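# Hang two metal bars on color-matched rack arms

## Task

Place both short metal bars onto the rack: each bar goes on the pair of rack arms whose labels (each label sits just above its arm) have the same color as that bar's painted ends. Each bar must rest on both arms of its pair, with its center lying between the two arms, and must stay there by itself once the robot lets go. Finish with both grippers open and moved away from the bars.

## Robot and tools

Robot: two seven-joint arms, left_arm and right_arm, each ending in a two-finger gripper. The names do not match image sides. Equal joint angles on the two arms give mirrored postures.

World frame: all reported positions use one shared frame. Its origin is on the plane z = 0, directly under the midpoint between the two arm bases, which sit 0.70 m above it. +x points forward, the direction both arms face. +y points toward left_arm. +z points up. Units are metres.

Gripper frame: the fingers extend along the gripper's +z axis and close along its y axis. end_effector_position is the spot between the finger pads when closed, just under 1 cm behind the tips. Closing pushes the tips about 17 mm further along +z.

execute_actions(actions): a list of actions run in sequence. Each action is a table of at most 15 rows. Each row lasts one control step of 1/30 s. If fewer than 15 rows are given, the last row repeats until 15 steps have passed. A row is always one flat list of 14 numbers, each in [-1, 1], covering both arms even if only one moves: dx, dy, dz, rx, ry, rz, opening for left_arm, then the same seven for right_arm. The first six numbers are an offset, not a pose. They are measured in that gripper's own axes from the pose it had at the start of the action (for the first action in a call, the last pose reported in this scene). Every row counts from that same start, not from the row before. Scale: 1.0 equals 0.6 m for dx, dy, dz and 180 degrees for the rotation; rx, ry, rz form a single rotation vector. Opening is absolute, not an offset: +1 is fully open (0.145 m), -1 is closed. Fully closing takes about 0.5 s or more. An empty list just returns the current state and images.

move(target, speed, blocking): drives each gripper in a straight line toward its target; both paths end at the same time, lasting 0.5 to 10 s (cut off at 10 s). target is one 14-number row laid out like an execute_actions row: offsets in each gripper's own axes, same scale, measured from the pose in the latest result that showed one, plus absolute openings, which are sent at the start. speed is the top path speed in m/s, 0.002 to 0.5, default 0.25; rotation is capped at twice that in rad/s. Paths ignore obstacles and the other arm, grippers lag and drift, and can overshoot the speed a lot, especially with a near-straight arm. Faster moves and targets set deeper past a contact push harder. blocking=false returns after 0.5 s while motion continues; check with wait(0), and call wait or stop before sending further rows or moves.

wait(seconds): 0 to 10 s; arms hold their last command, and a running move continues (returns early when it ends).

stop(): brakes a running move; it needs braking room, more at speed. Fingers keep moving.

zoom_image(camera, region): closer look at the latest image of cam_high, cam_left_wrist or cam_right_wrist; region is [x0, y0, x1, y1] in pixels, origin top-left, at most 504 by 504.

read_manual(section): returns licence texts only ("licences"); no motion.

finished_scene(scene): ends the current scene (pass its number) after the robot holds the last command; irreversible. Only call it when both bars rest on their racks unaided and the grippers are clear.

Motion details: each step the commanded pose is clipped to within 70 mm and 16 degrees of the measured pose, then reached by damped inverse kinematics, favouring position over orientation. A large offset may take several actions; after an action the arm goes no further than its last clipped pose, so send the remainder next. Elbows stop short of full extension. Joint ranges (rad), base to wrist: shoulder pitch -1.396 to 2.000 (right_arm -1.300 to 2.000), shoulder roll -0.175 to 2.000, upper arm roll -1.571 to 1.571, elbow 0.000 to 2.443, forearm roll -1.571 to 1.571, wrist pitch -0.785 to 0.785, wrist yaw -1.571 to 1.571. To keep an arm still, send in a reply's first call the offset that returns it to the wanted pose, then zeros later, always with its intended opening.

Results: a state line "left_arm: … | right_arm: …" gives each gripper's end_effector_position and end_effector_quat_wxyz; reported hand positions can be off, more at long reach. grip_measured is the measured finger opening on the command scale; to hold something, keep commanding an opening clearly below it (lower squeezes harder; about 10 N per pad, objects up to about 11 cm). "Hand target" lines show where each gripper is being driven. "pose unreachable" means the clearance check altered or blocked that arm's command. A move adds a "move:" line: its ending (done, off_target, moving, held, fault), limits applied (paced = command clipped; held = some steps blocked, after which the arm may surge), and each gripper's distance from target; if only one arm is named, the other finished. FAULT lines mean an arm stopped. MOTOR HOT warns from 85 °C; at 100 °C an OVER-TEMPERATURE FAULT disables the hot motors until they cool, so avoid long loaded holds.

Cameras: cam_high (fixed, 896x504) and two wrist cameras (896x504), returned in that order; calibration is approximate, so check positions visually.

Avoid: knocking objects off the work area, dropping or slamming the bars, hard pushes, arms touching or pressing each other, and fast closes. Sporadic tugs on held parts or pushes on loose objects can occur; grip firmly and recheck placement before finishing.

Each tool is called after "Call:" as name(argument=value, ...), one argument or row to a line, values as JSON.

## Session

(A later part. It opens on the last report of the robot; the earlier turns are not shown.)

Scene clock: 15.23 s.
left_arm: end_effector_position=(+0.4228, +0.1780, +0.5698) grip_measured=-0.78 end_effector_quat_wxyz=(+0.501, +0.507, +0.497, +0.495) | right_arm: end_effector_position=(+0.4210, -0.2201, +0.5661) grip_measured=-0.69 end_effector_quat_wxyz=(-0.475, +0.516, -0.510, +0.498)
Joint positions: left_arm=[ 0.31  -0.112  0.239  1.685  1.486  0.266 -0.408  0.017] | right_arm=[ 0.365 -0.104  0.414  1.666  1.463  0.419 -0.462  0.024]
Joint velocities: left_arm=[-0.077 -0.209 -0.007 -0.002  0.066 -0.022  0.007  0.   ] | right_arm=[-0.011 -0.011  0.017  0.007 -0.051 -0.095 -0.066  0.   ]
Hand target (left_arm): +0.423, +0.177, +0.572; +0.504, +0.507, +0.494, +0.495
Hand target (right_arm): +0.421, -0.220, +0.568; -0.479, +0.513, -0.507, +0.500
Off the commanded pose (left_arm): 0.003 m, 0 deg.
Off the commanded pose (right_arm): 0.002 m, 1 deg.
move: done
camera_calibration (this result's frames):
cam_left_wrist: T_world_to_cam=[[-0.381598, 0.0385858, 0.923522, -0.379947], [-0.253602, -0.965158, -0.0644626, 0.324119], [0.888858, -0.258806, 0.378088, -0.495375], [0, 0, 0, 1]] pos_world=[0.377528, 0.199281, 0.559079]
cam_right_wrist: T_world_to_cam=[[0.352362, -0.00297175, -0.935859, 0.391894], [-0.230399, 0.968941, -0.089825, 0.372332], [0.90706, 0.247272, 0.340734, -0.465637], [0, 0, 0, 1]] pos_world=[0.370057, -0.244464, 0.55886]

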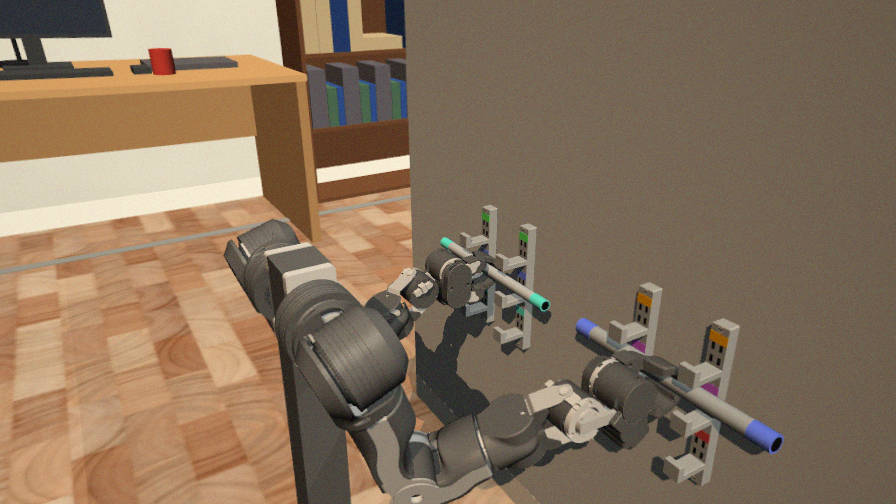

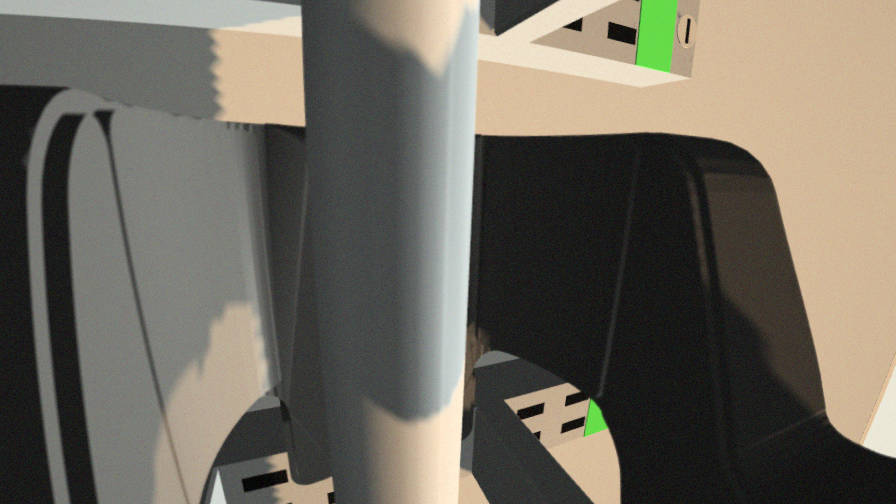

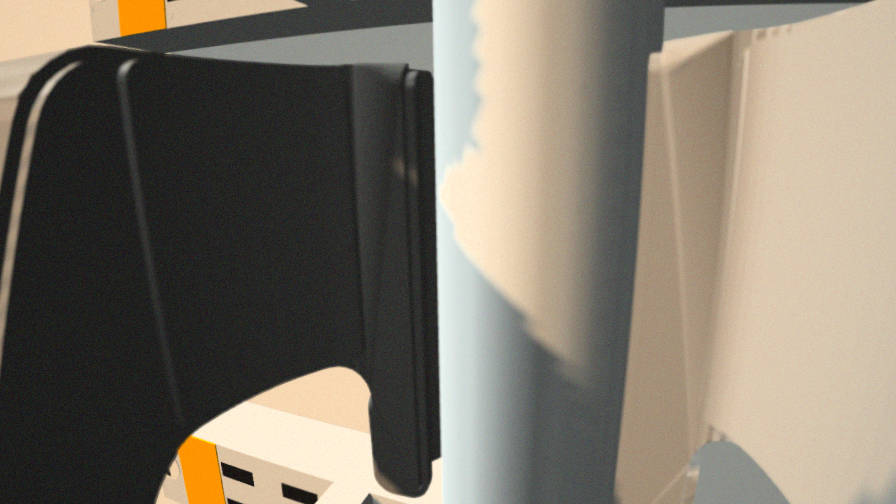

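Call:
move(
  target=[0,0.004,-0.04,0,0,0,-0.97,0,0,-0.04,0,0,0,-0.97],
  speed=0.025,
)

Call:
zoom_image(
  camera="cam_high",
  region=[420,200,820,480],
)

Scene clock: 17.07 s.
left_arm: end_effector_position=(+0.3994, +0.1787, +0.5708) grip_measured=-0.78 end_effector_quat_wxyz=(+0.499, +0.508, +0.499, +0.494) | right_arm: end_effector_position=(+0.3975, -0.2194, +0.5640) grip_measured=-0.69 end_effector_quat_wxyz=(-0.471, +0.520, -0.512, +0.496)
Joint positions: left_arm=[ 0.217 -0.123  0.239  1.814  1.508  0.274 -0.45   0.017] | right_arm=[ 0.275 -0.124  0.422  1.79   1.495  0.437 -0.508  0.024]
Joint velocities: left_arm=[-0.055  0.011 -0.007  0.002 -0.066 -0.022  0.037 -0.   ] | right_arm=[ 0.033 -0.033  0.012  0.027 -0.007  0.037  0.051 -0.   ]
Hand target (left_arm): +0.399, +0.178, +0.573; +0.501, +0.507, +0.497, +0.495
Hand target (right_arm): +0.397, -0.219, +0.568; -0.475, +0.517, -0.509, +0.498
Off the commanded pose (left_arm): 0.002 m, 0 deg.
Off the commanded pose (right_arm): 0.003 m, 1 deg.
move: done
camera_calibration (this result's frames):
cam_left_wrist: T_world_to_cam=[[-0.377167, 0.0375772, 0.925383, -0.392484], [-0.250584, -0.966049, -0.0629045, 0.316981], [0.891601, -0.255612, 0.373778, -0.473975], [0, 0, 0, 1]] pos_world=[0.353995, 0.199814, 0.560298]
cam_right_wrist: T_world_to_cam=[[0.340561, -0.00630131, -0.940201, 0.404627], [-0.229892, 0.969067, -0.0897667, 0.365843], [0.911684, 0.246716, 0.328578, -0.438884], [0, 0, 0, 1]] pos_world=[0.346428, -0.243697, 0.557479]

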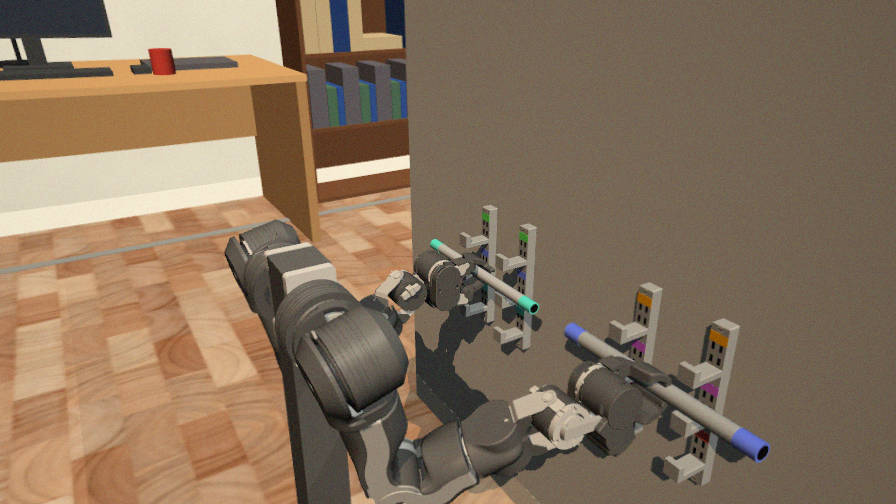

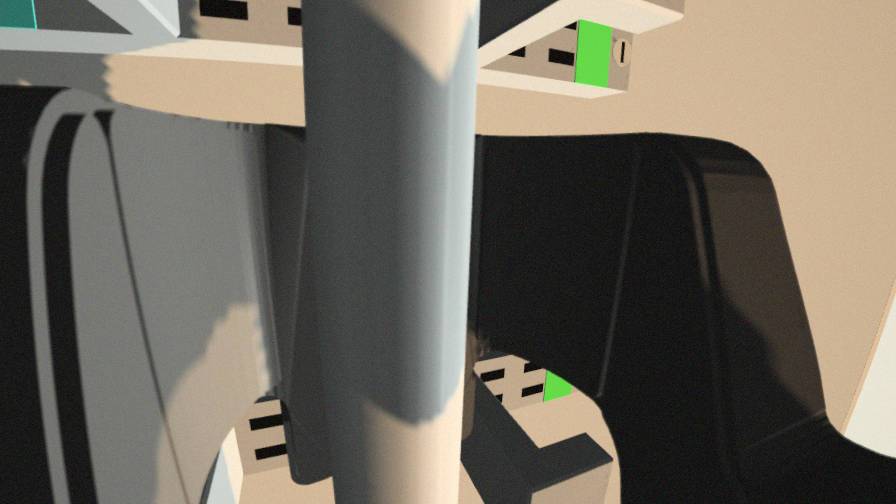

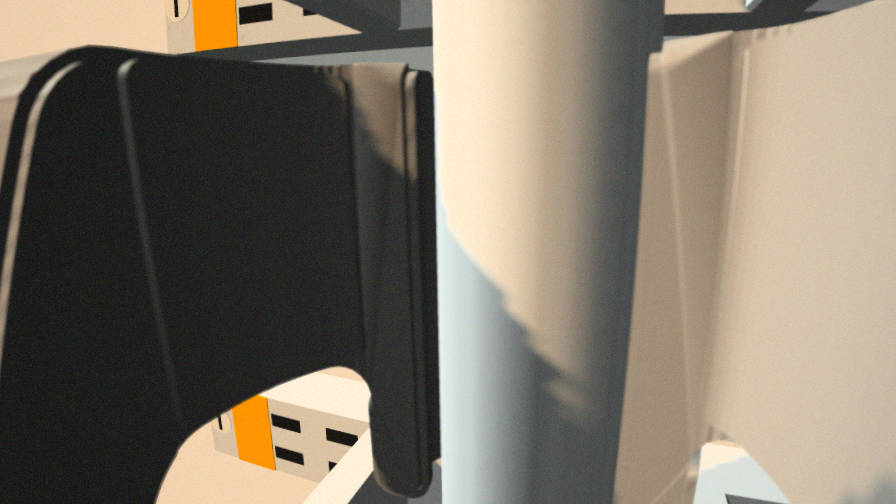

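Region (420, 200, 820, 480) of cam_high's 896x504 image, scaled by 1.260, with more detail than that image has; it fills the top 353 rows of this view, and the rest is white.

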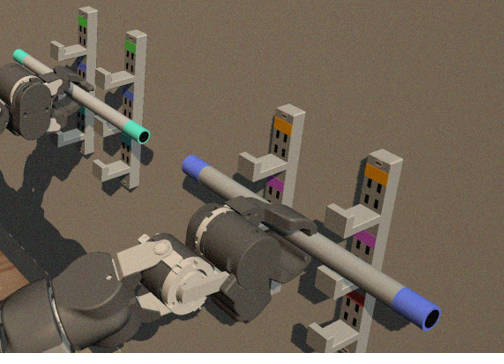

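Call:
move(
  target=[0,0.004,-0.06,0,0,0,-0.97,0,-0.018,-0.06,0.028,0,0,-0.97],
  speed=0.04,
)

Scene clock: 18.73 s.
left_arm: end_effector_position=(+0.3639, +0.1791, +0.5719) grip_measured=-0.78 end_effector_quat_wxyz=(+0.497, +0.508, +0.501, +0.493) | right_arm: end_effector_position=(+0.3628, -0.2179, +0.5708) grip_measured=-0.69 end_effector_quat_wxyz=(+0.485, -0.506, +0.497, -0.512)
Joint positions: left_arm=[ 0.07  -0.134  0.239  1.992  1.546  0.283 -0.491  0.017] | right_arm=[ 0.124 -0.14   0.429  1.952  1.552  0.45  -0.468  0.024]
Joint velocities: left_arm=[ 0.077  0.077  0.022  0.012  0.051  0.037 -0.007 -0.   ] | right_arm=[ 0.011  0.055 -0.007  0.017 -0.022 -0.154 -0.051 -0.   ]
Hand target (left_arm): +0.363, +0.178, +0.574; +0.499, +0.507, +0.499, +0.494
Hand target (right_arm): +0.362, -0.218, +0.577; +0.493, -0.499, +0.489, -0.518
Off the commanded pose (left_arm): 0.002 m, 0 deg.
Off the commanded pose (right_arm): 0.006 m, 2 deg.
move: off_target (right_arm)
camera_calibration (this result's frames):
cam_left_wrist: T_world_to_cam=[[-0.372002, 0.0372332, 0.927485, -0.409995], [-0.248367, -0.966756, -0.0608069, 0.306692], [0.894387, -0.252977, 0.368882, -0.441348], [0, 0, 0, 1]] pos_world=[0.31839, 0.20011, 0.561719]
cam_right_wrist: T_world_to_cam=[[0.395062, -0.0100445, -0.918599, 0.389885], [-0.225257, 0.968355, -0.107465, 0.365271], [0.890609, 0.249376, 0.380298, -0.431175], [0, 0, 0, 1]] pos_world=[0.31226, -0.242271, 0.561376]

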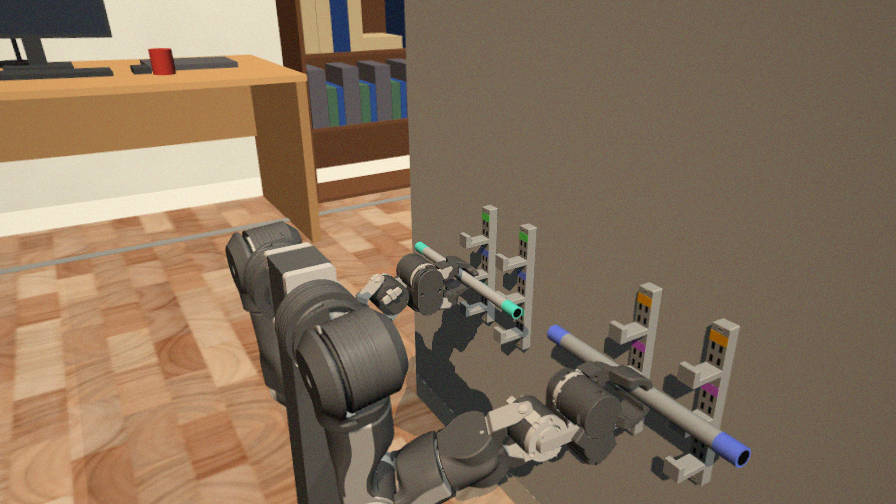

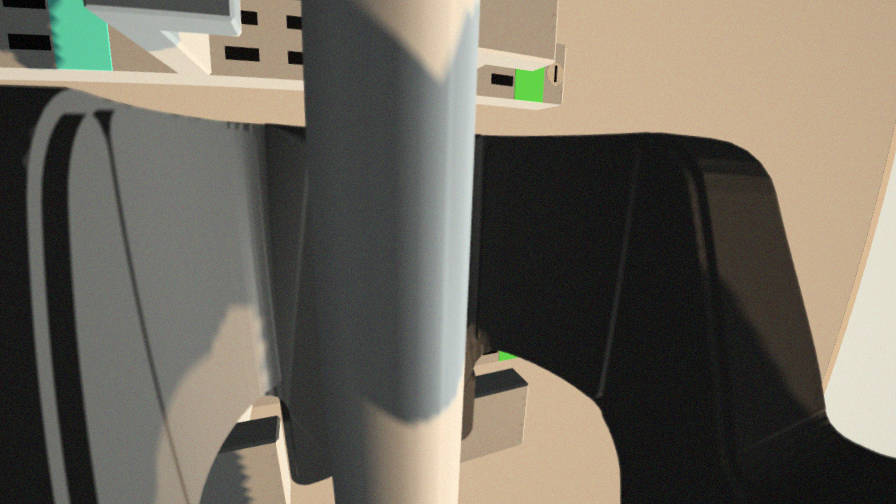

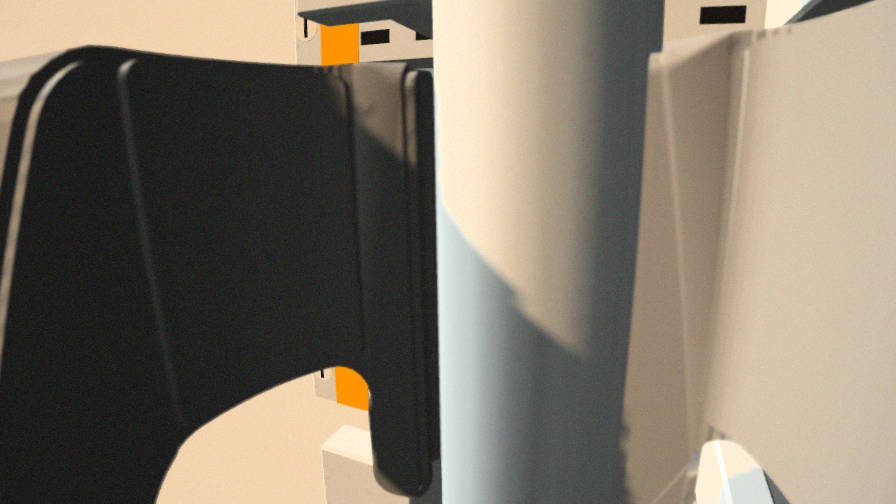

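Call:
move(
  target=[-0.004,-0.12,0,-0.012,0,0,-0.97,0,0,0,0,0,0,-0.97],
  speed=0.1,
)

Call:
zoom_image(
  camera="cam_high",
  region=[360,180,660,400],
)

Scene clock: 20.47 s.
left_arm: end_effector_position=(+0.3615, +0.1765, +0.4966) grip_measured=-0.78 end_effector_quat_wxyz=(+0.504, +0.502, +0.497, +0.497) | right_arm: end_effector_position=(+0.3627, -0.2182, +0.5692) grip_measured=-0.69 end_effector_quat_wxyz=(+0.482, -0.509, +0.499, -0.511)
Joint positions: left_arm=[-0.047 -0.127  0.239  1.722  1.48   0.266 -0.075  0.017] | right_arm=[ 0.123 -0.14   0.429  1.952  1.549  0.45  -0.474  0.024]
Joint velocities: left_arm=[-0.011  0.011 -0.012  0.002 -0.007  0.022 -0.066  0.   ] | right_arm=[ 0.011  0.033 -0.002 -0.027 -0.007 -0.037 -0.066  0.   ]
Hand target (left_arm): +0.362, +0.177, +0.500; +0.507, +0.497, +0.493, +0.502
Hand target (right_arm): +0.363, -0.218, +0.571; +0.485, -0.506, +0.497, -0.511
Off the commanded pose (left_arm): 0.004 m, 1 deg.
Off the commanded pose (right_arm): 0.002 m, 1 deg.
move: off_target (left_arm)
camera_calibration (this result's frames):
cam_left_wrist: T_world_to_cam=[[-0.392206, 0.0422613, 0.918906, -0.330275], [-0.248616, -0.966638, -0.0616573, 0.299472], [0.885644, -0.252637, 0.389628, -0.419209], [0, 0, 0, 1]] pos_world=[0.316187, 0.197531, 0.485292]
cam_right_wrist: T_world_to_cam=[[0.387357, -0.013118, -0.921836, 0.392453], [-0.224565, 0.96844, -0.108144, 0.365483], [0.894162, 0.248903, 0.372186, -0.427133], [0, 0, 0, 1]] pos_world=[0.311981, -0.242485, 0.560275]

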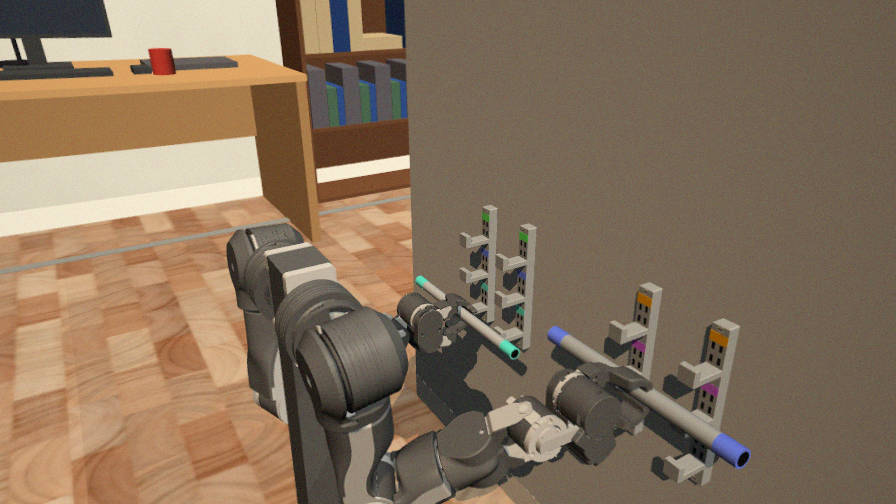

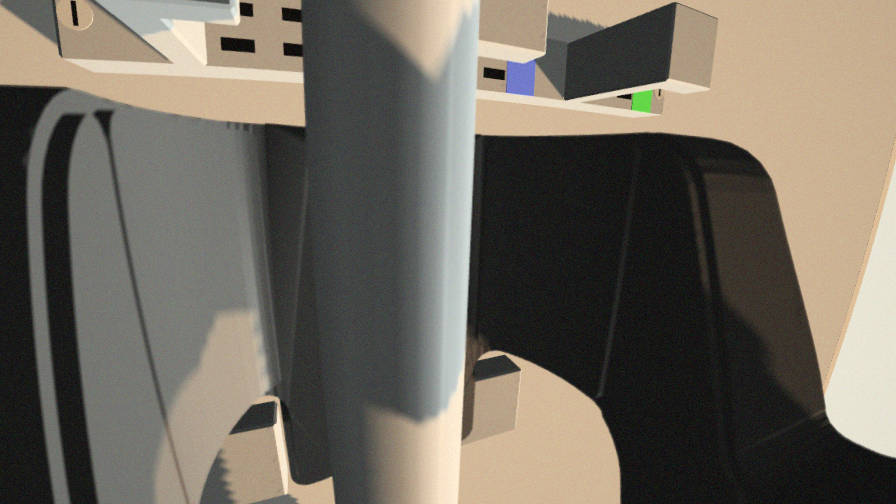

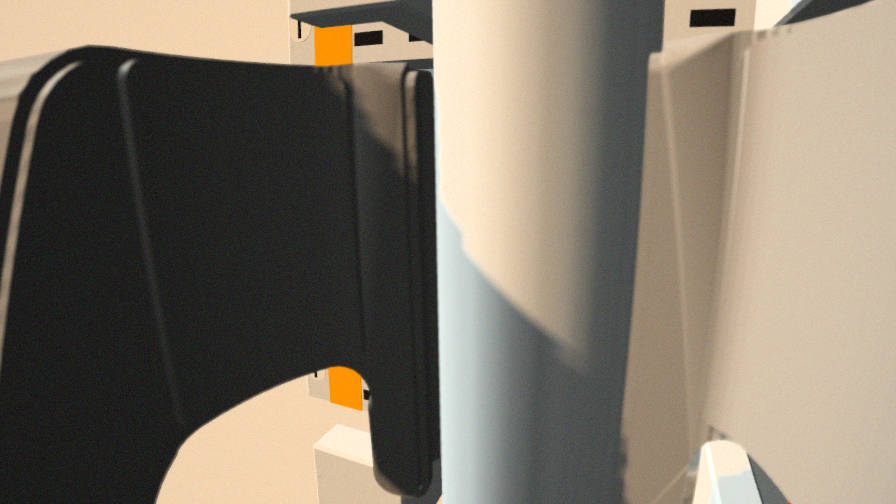

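Region (360, 180, 660, 400) of cam_high's 896x504 image, scaled by 1.680, with more detail than that image has; it fills the top 370 rows of this view, and the rest is white.

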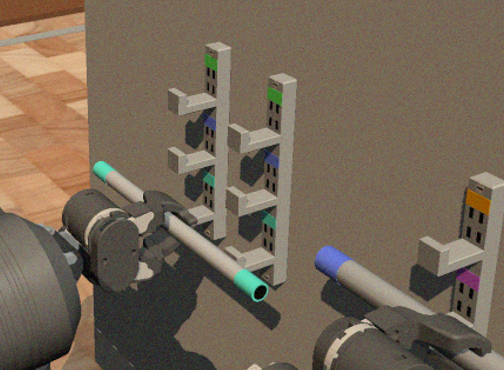

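Call:
move(
  target=[0,0.004,0.108,0,0,0,-0.97,0,0,0,0,0,0,-0.97],
  speed=0.05,
)

Call:
zoom_image(
  camera="cam_high",
  region=[360,180,660,400],
)

Scene clock: 22.47 s.
left_arm: end_effector_position=(+0.4258, +0.1762, +0.4967) grip_measured=-0.78 end_effector_quat_wxyz=(+0.501, +0.506, +0.498, +0.495) | right_arm: end_effector_position=(+0.3625, -0.2185, +0.5675) grip_measured=-0.69 end_effector_quat_wxyz=(+0.478, -0.511, +0.500, -0.510)
Joint positions: left_arm=[ 0.24  -0.094  0.239  1.417  1.437  0.235 -0.069  0.017] | right_arm=[ 0.122 -0.14   0.429  1.952  1.545  0.45  -0.479  0.024]
Joint velocities: left_arm=[-0.055  0.055 -0.002 -0.002  0.022  0.007  0.037  0.   ] | right_arm=[ 0.011 -0.011 -0.007  0.002 -0.022 -0.022  0.037 -0.   ]
Hand target (left_arm): +0.426, +0.177, +0.499; +0.503, +0.503, +0.496, +0.499
Hand target (right_arm): +0.363, -0.218, +0.569; +0.482, -0.509, +0.499, -0.511
Off the commanded pose (left_arm): 0.003 m, 1 deg.
Off the commanded pose (right_arm): 0.002 m, 1 deg.
move: done
camera_calibration (this result's frames):
cam_left_wrist: T_world_to_cam=[[-0.381845, 0.0399111, 0.923364, -0.311334], [-0.252109, -0.965677, -0.0625165, 0.316954], [0.889177, -0.25666, 0.378801, -0.47176], [0, 0, 0, 1]] pos_world=[0.380504, 0.197418, 0.485993]
cam_right_wrist: T_world_to_cam=[[0.379465, -0.0165298, -0.925058, 0.394921], [-0.223746, 0.968523, -0.109089, 0.365801], [0.897744, 0.248374, 0.363822, -0.422897], [0, 0, 0, 1]] pos_world=[0.311641, -0.242722, 0.559089]

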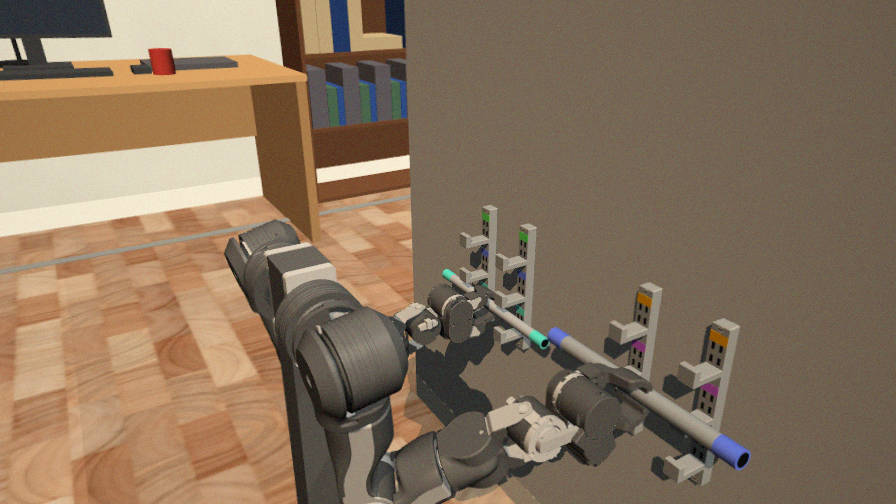

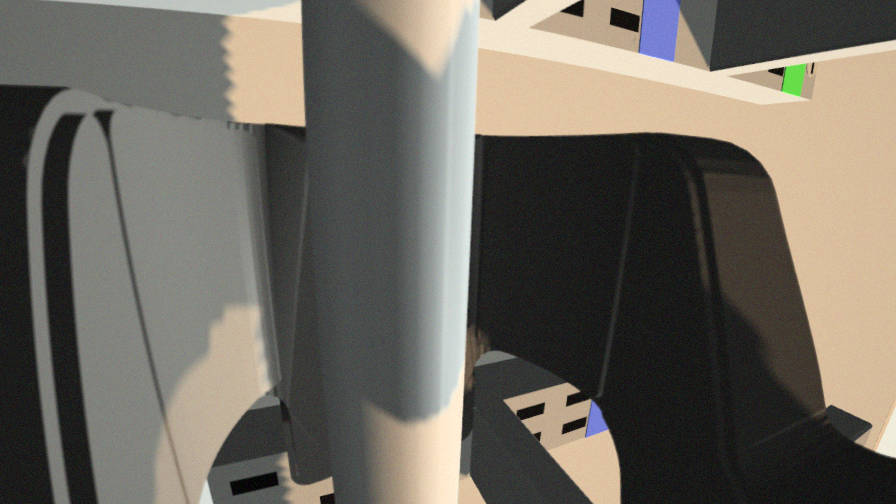

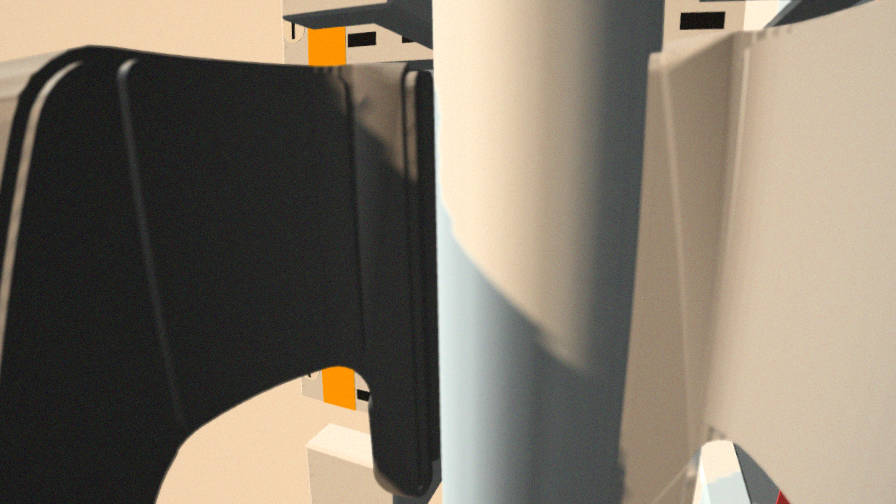

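Region (360, 180, 660, 400) of cam_high's 896x504 image, scaled by 1.680, with more detail than that image has; it fills the top 370 rows of this view, and the rest is white.

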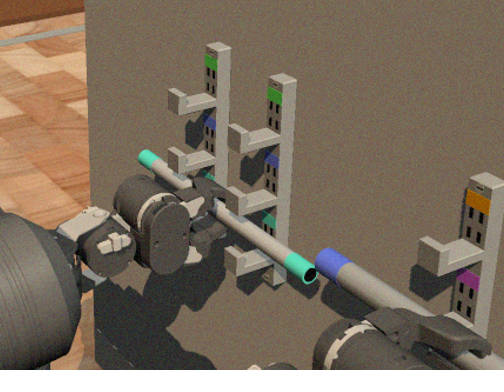

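Call:
move(
  target=[0,-0.039,0.003,0,0,0,-0.97,0,-0.004,0,0.008,0,0,-0.97],
  speed=0.03,
)

Call:
execute_actions(
  actions=[
    [[0,0,0,0,0,0,-0.84,0,0,0,0,0,0,-0.97],[0,0,0,0,0,0,-0.8,0,0,0,0,0,0,-0.97],[0,0,0,0,0,0,-0.77,0,0,0,0,0,0,-0.97],[0,0,0,0,0,0,-0.74,0,0,0,0,0,0,-0.97],[0,0,0,0,0,0,-0.71,0,0,0,0,0,0,-0.97],[0,0,0,0,0,0,-0.68,0,0,0,0,0,0,-0.97],[0,0,0,0,0,0,-0.64,0,0,0,0,0,0,-0.97],[0,0,0,0,0,0,-0.6,0,0,0,0,0,0,-0.97],[0,0,0,0,0,0,-0.55,0,0,0,0,0,0,-0.97],[0,0,0,0,0,0,-0.5,0,0,0,0,0,0,-0.97],[0,0,0,0,0,0,-0.45,0,0,0,0,0,0,-0.97],[0,0,0,0,0,0,-0.4,0,0,0,0,0,0,-0.97]],
  ],
)

Scene clock: 27.57 s.
left_arm: end_effector_position=(+0.4265, +0.1755, +0.4707) grip_measured=-0.78 end_effector_quat_wxyz=(+0.499, +0.510, +0.501, +0.490) | right_arm: end_effector_position=(+0.3624, -0.2187, +0.5668) grip_measured=-0.69 end_effector_quat_wxyz=(+0.479, -0.510, +0.498, -0.512)
Joint positions: left_arm=[ 0.24  -0.083  0.239  1.304  1.424  0.225  0.031  0.017] | right_arm=[ 0.117 -0.14   0.429  1.948  1.539  0.45  -0.462  0.024]
Joint velocities: left_arm=[ 0.011  0.143  0.002 -0.017  0.022  0.051  0.022  0.   ] | right_arm=[-0.033  0.033 -0.022  0.007  0.066  0.007  0.022 -0.   ]
Hand target (left_arm): +0.427, +0.176, +0.473; +0.501, +0.506, +0.498, +0.495
Hand target (right_arm): +0.363, -0.218, +0.570; +0.485, -0.505, +0.494, -0.516
Off the commanded pose (left_arm): 0.003 m, 1 deg.
Off the commanded pose (right_arm): 0.003 m, 1 deg.
move: done
camera_calibration (this result's frames):
cam_left_wrist: T_world_to_cam=[[-0.369538, 0.042894, 0.928225, -0.295038], [-0.255969, -0.964985, -0.0573118, 0.313828], [0.893264, -0.258775, 0.367579, -0.458723], [0, 0, 0, 1]] pos_world=[0.381063, 0.196789, 0.460464]
cam_right_wrist: T_world_to_cam=[[0.385311, -0.0197154, -0.922576, 0.390098], [-0.222268, 0.968354, -0.113523, 0.367809], [0.895619, 0.248801, 0.368735, -0.424464], [0, 0, 0, 1]] pos_world=[0.311601, -0.242871, 0.558165]

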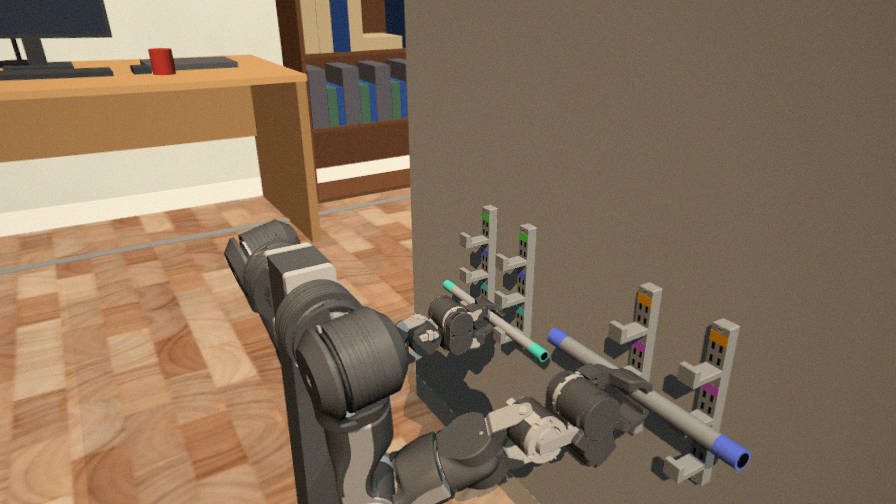

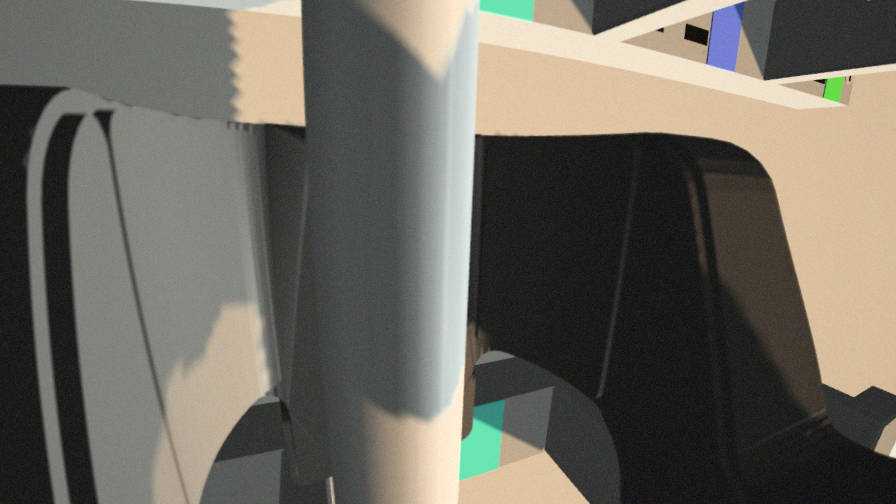

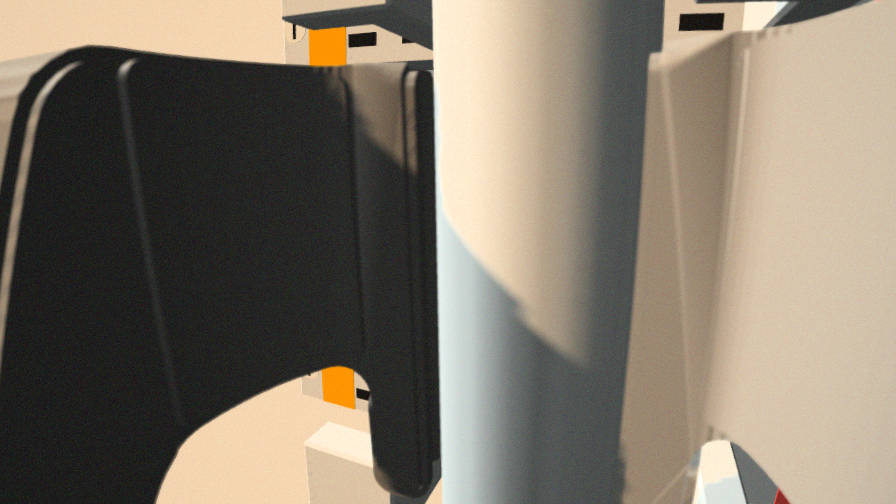

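Scene clock: 28.07 s.
left_arm: end_effector_position=(+0.4265, +0.1755, +0.4706) grip_measured=-0.40 end_effector_quat_wxyz=(+0.499, +0.510, +0.501, +0.490) | right_arm: end_effector_position=(+0.3622, -0.2189, +0.5651) grip_measured=-0.69 end_effector_quat_wxyz=(+0.476, -0.512, +0.500, -0.511)
Joint positions: left_arm=[ 0.24  -0.083  0.239  1.304  1.424  0.225  0.03   0.045] | right_arm=[ 0.116 -0.14   0.429  1.948  1.536  0.45  -0.468  0.024]
Joint velocities: left_arm=[-0.055  0.077 -0.002 -0.017 -0.081 -0.037  0.007  0.   ] | right_arm=[ 0.077  0.011 -0.002  0.007 -0.007 -0.037 -0.007  0.   ]
Hand target (left_arm): +0.426, +0.175, +0.471; +0.499, +0.510, +0.501, +0.490
Hand target (right_arm): +0.362, -0.219, +0.567; +0.479, -0.510, +0.498, -0.512
Off the commanded pose (left_arm): 0.000 m, 0 deg.
Off the commanded pose (right_arm): 0.002 m, 1 deg.
camera_calibration (this result's frames):
cam_left_wrist: T_world_to_cam=[[-0.369184, 0.0428876, 0.928366, -0.295197], [-0.25599, -0.964984, -0.0572208, 0.313791], [0.893405, -0.258778, 0.367236, -0.458597], [0, 0, 0, 1]] pos_world=[0.381058, 0.196789, 0.460419]
cam_right_wrist: T_world_to_cam=[[0.377559, -0.0227862, -0.925705, 0.392552], [-0.221627, 0.968418, -0.11423, 0.36802], [0.899072, 0.24829, 0.360584, -0.420334], [0, 0, 0, 1]] pos_world=[0.311263, -0.243088, 0.556992]

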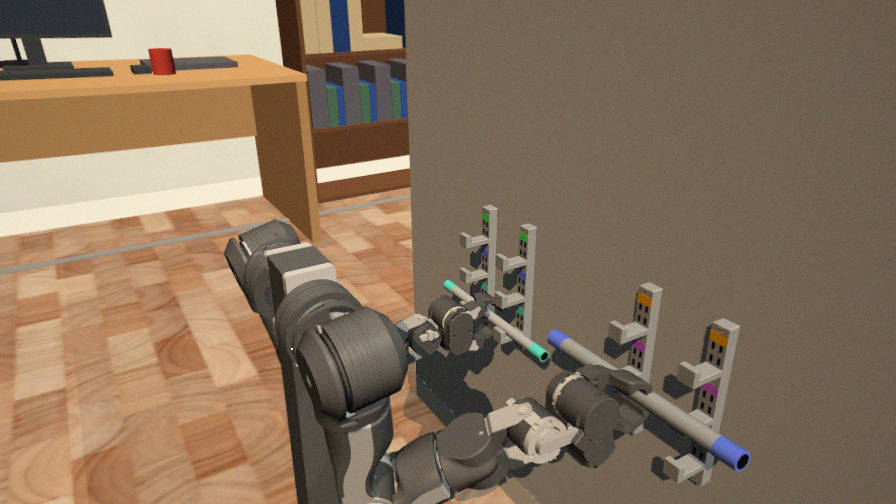

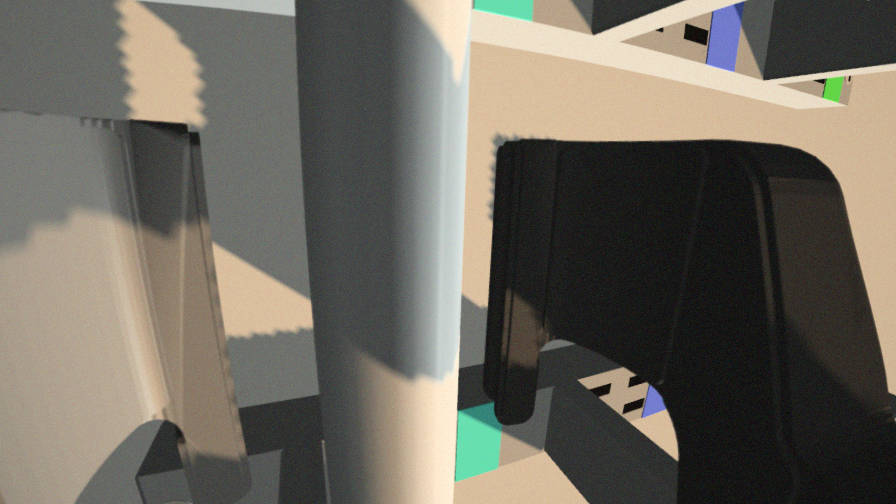

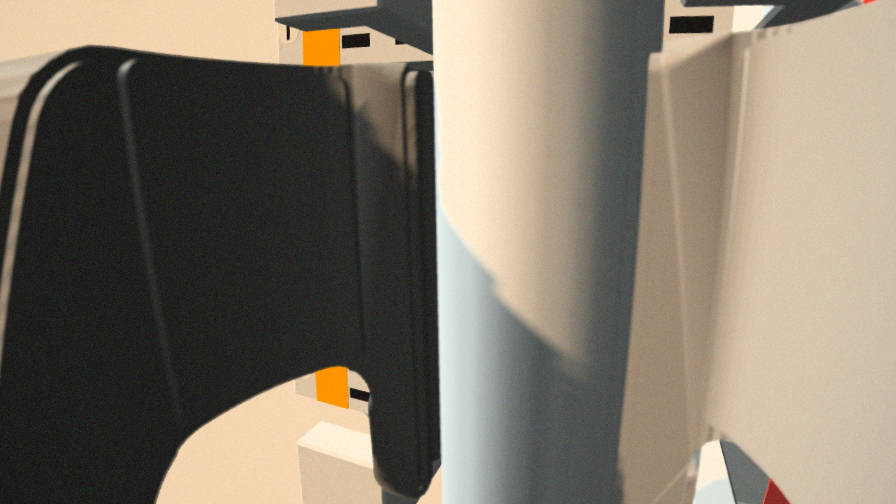

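Call:
move(
  target=[0,0.004,-0.2,0,0,0,-0.4,0,-0.005,-0.042,0.012,0,0,-0.97],
  speed=0.12,
)

Scene clock: 30.77 s.
left_arm: end_effector_position=(+0.3066, +0.1757, +0.4745) grip_measured=-0.40 end_effector_quat_wxyz=(+0.498, +0.510, +0.505, +0.487) | right_arm: end_effector_position=(+0.3377, -0.2180, +0.5625) grip_measured=-0.69 end_effector_quat_wxyz=(+0.477, -0.511, +0.497, -0.514)
Joint positions: left_arm=[-0.301 -0.141  0.239  1.848  1.504  0.284  0.018  0.045] | right_arm=[ 0.001 -0.154  0.438  2.042  1.569  0.46  -0.442  0.024]
Joint velocities: left_arm=[ 0.011 -0.077  0.002 -0.002  0.022  0.007 -0.022  0.   ] | right_arm=[-0.011 -0.011 -0.002 -0.012 -0.037 -0.007 -0.11  -0.   ]
Hand target (left_arm): +0.307, +0.175, +0.477; +0.501, +0.508, +0.502, +0.488
Hand target (right_arm): +0.337, -0.218, +0.569; +0.485, -0.504, +0.490, -0.520
Off the commanded pose (left_arm): 0.002 m, 1 deg.
Off the commanded pose (right_arm): 0.006 m, 2 deg.
move: off_target (right_arm)
camera_calibration (this result's frames):
cam_left_wrist: T_world_to_cam=[[-0.360959, 0.0486359, 0.931313, -0.347974], [-0.254597, -0.965843, -0.0482378, 0.278992], [0.897156, -0.254521, 0.361013, -0.351864], [0, 0, 0, 1]] pos_world=[0.261103, 0.19683, 0.464558]
cam_right_wrist: T_world_to_cam=[[0.385541, -0.02563, -0.922335, 0.394118], [-0.220623, 0.968058, -0.119122, 0.363691], [0.895926, 0.249415, 0.367571, -0.40024], [0, 0, 0, 1]] pos_world=[0.286875, -0.242146, 0.553949]

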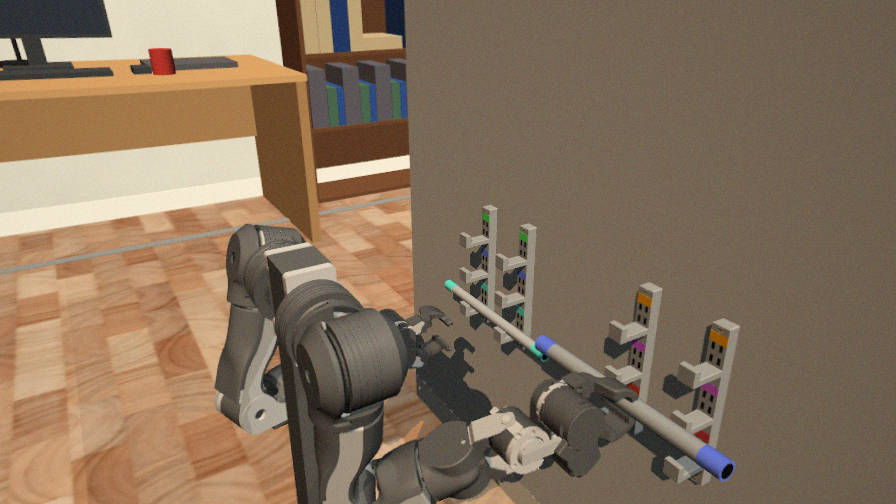

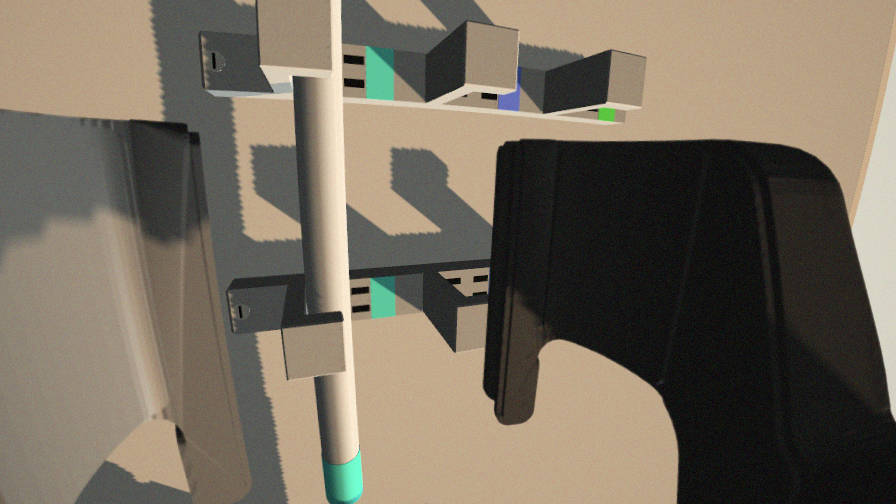

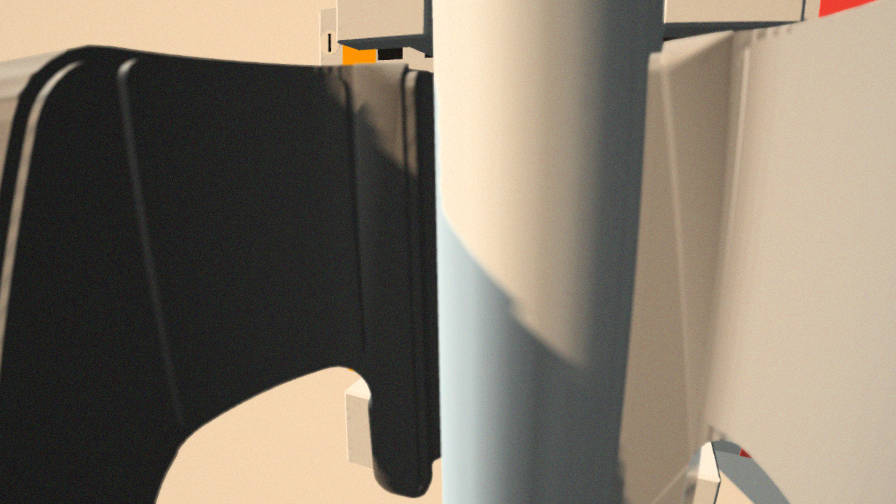

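Call:
move(
  target=[-0.176,0.146,-0.078,0,0,0,-0.35,-0.247,-0.006,0.012,0.01,0,0,-0.97],
  speed=0.12,
)

Scene clock: 33.00 s.
left_arm: end_effector_position=(+0.2620, +0.0693, +0.5642) grip_measured=-0.35 end_effector_quat_wxyz=(+0.501, +0.510, +0.505, +0.484) | right_arm: end_effector_position=(+0.3497, -0.0701, +0.5531) grip_measured=-0.69 end_effector_quat_wxyz=(+0.483, -0.508, +0.498, -0.510)
Joint positions: left_arm=[-0.503 -0.174 -0.421  2.287  1.175 -0.174 -0.317  0.049] | right_arm=[-0.05  -0.167 -0.308  1.922  1.26  -0.228 -0.38   0.024]
Joint velocities: left_arm=[ 0.011 -0.011  0.007  0.002 -0.007 -0.081  0.022  0.   ] | right_arm=[ 0.033 -0.055 -0.007 -0.007 -0.007  0.007 -0.051 -0.   ]
Hand target (left_arm): +0.262, +0.071, +0.564; +0.498, +0.510, +0.507, +0.485
Hand target (right_arm): +0.350, -0.071, +0.558; +0.486, -0.502, +0.494, -0.517
Off the commanded pose (left_arm): 0.002 m, 0 deg.
Off the commanded pose (right_arm): 0.005 m, 2 deg.
joint sent to its limit (left arm) — the command would take joint 2 (shoulder roll) past its lower limit, so that joint was sent only as far as its limit.
move: off_target (right_arm)
camera_calibration (this result's frames):
cam_left_wrist: T_world_to_cam=[[-0.361719, 0.0555, 0.930634, -0.442371], [-0.260232, -0.96456, -0.0436238, 0.168033], [0.895231, -0.25796, 0.363343, -0.371795], [0, 0, 0, 1]] pos_world=[0.216556, 0.0907208, 0.554105]
cam_right_wrist: T_world_to_cam=[[0.389914, -0.0106762, -0.920789, 0.383294], [-0.225923, 0.968263, -0.106895, 0.217149], [0.892707, 0.249707, 0.375127, -0.44749], [0, 0, 0, 1]] pos_world=[0.299084, -0.0944241, 0.544011]

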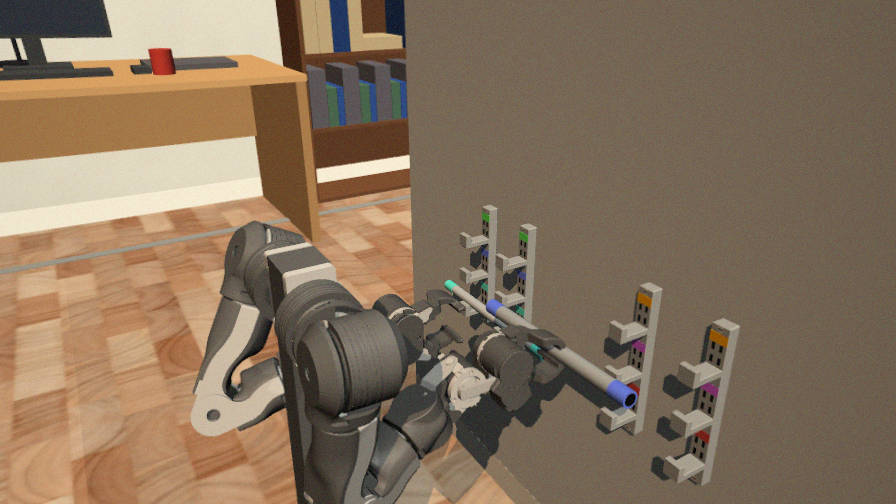

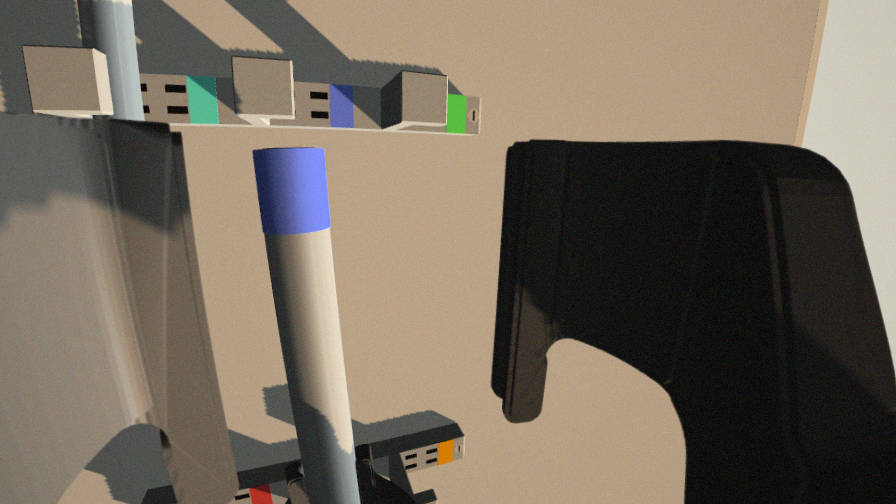

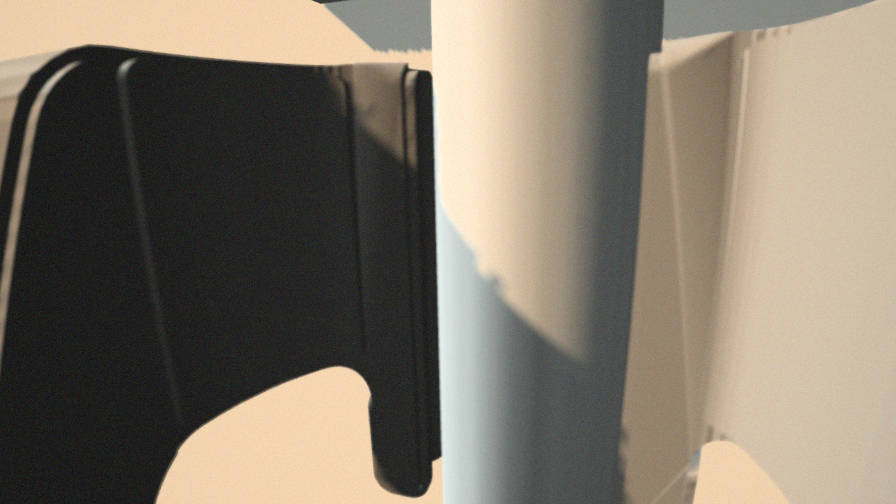

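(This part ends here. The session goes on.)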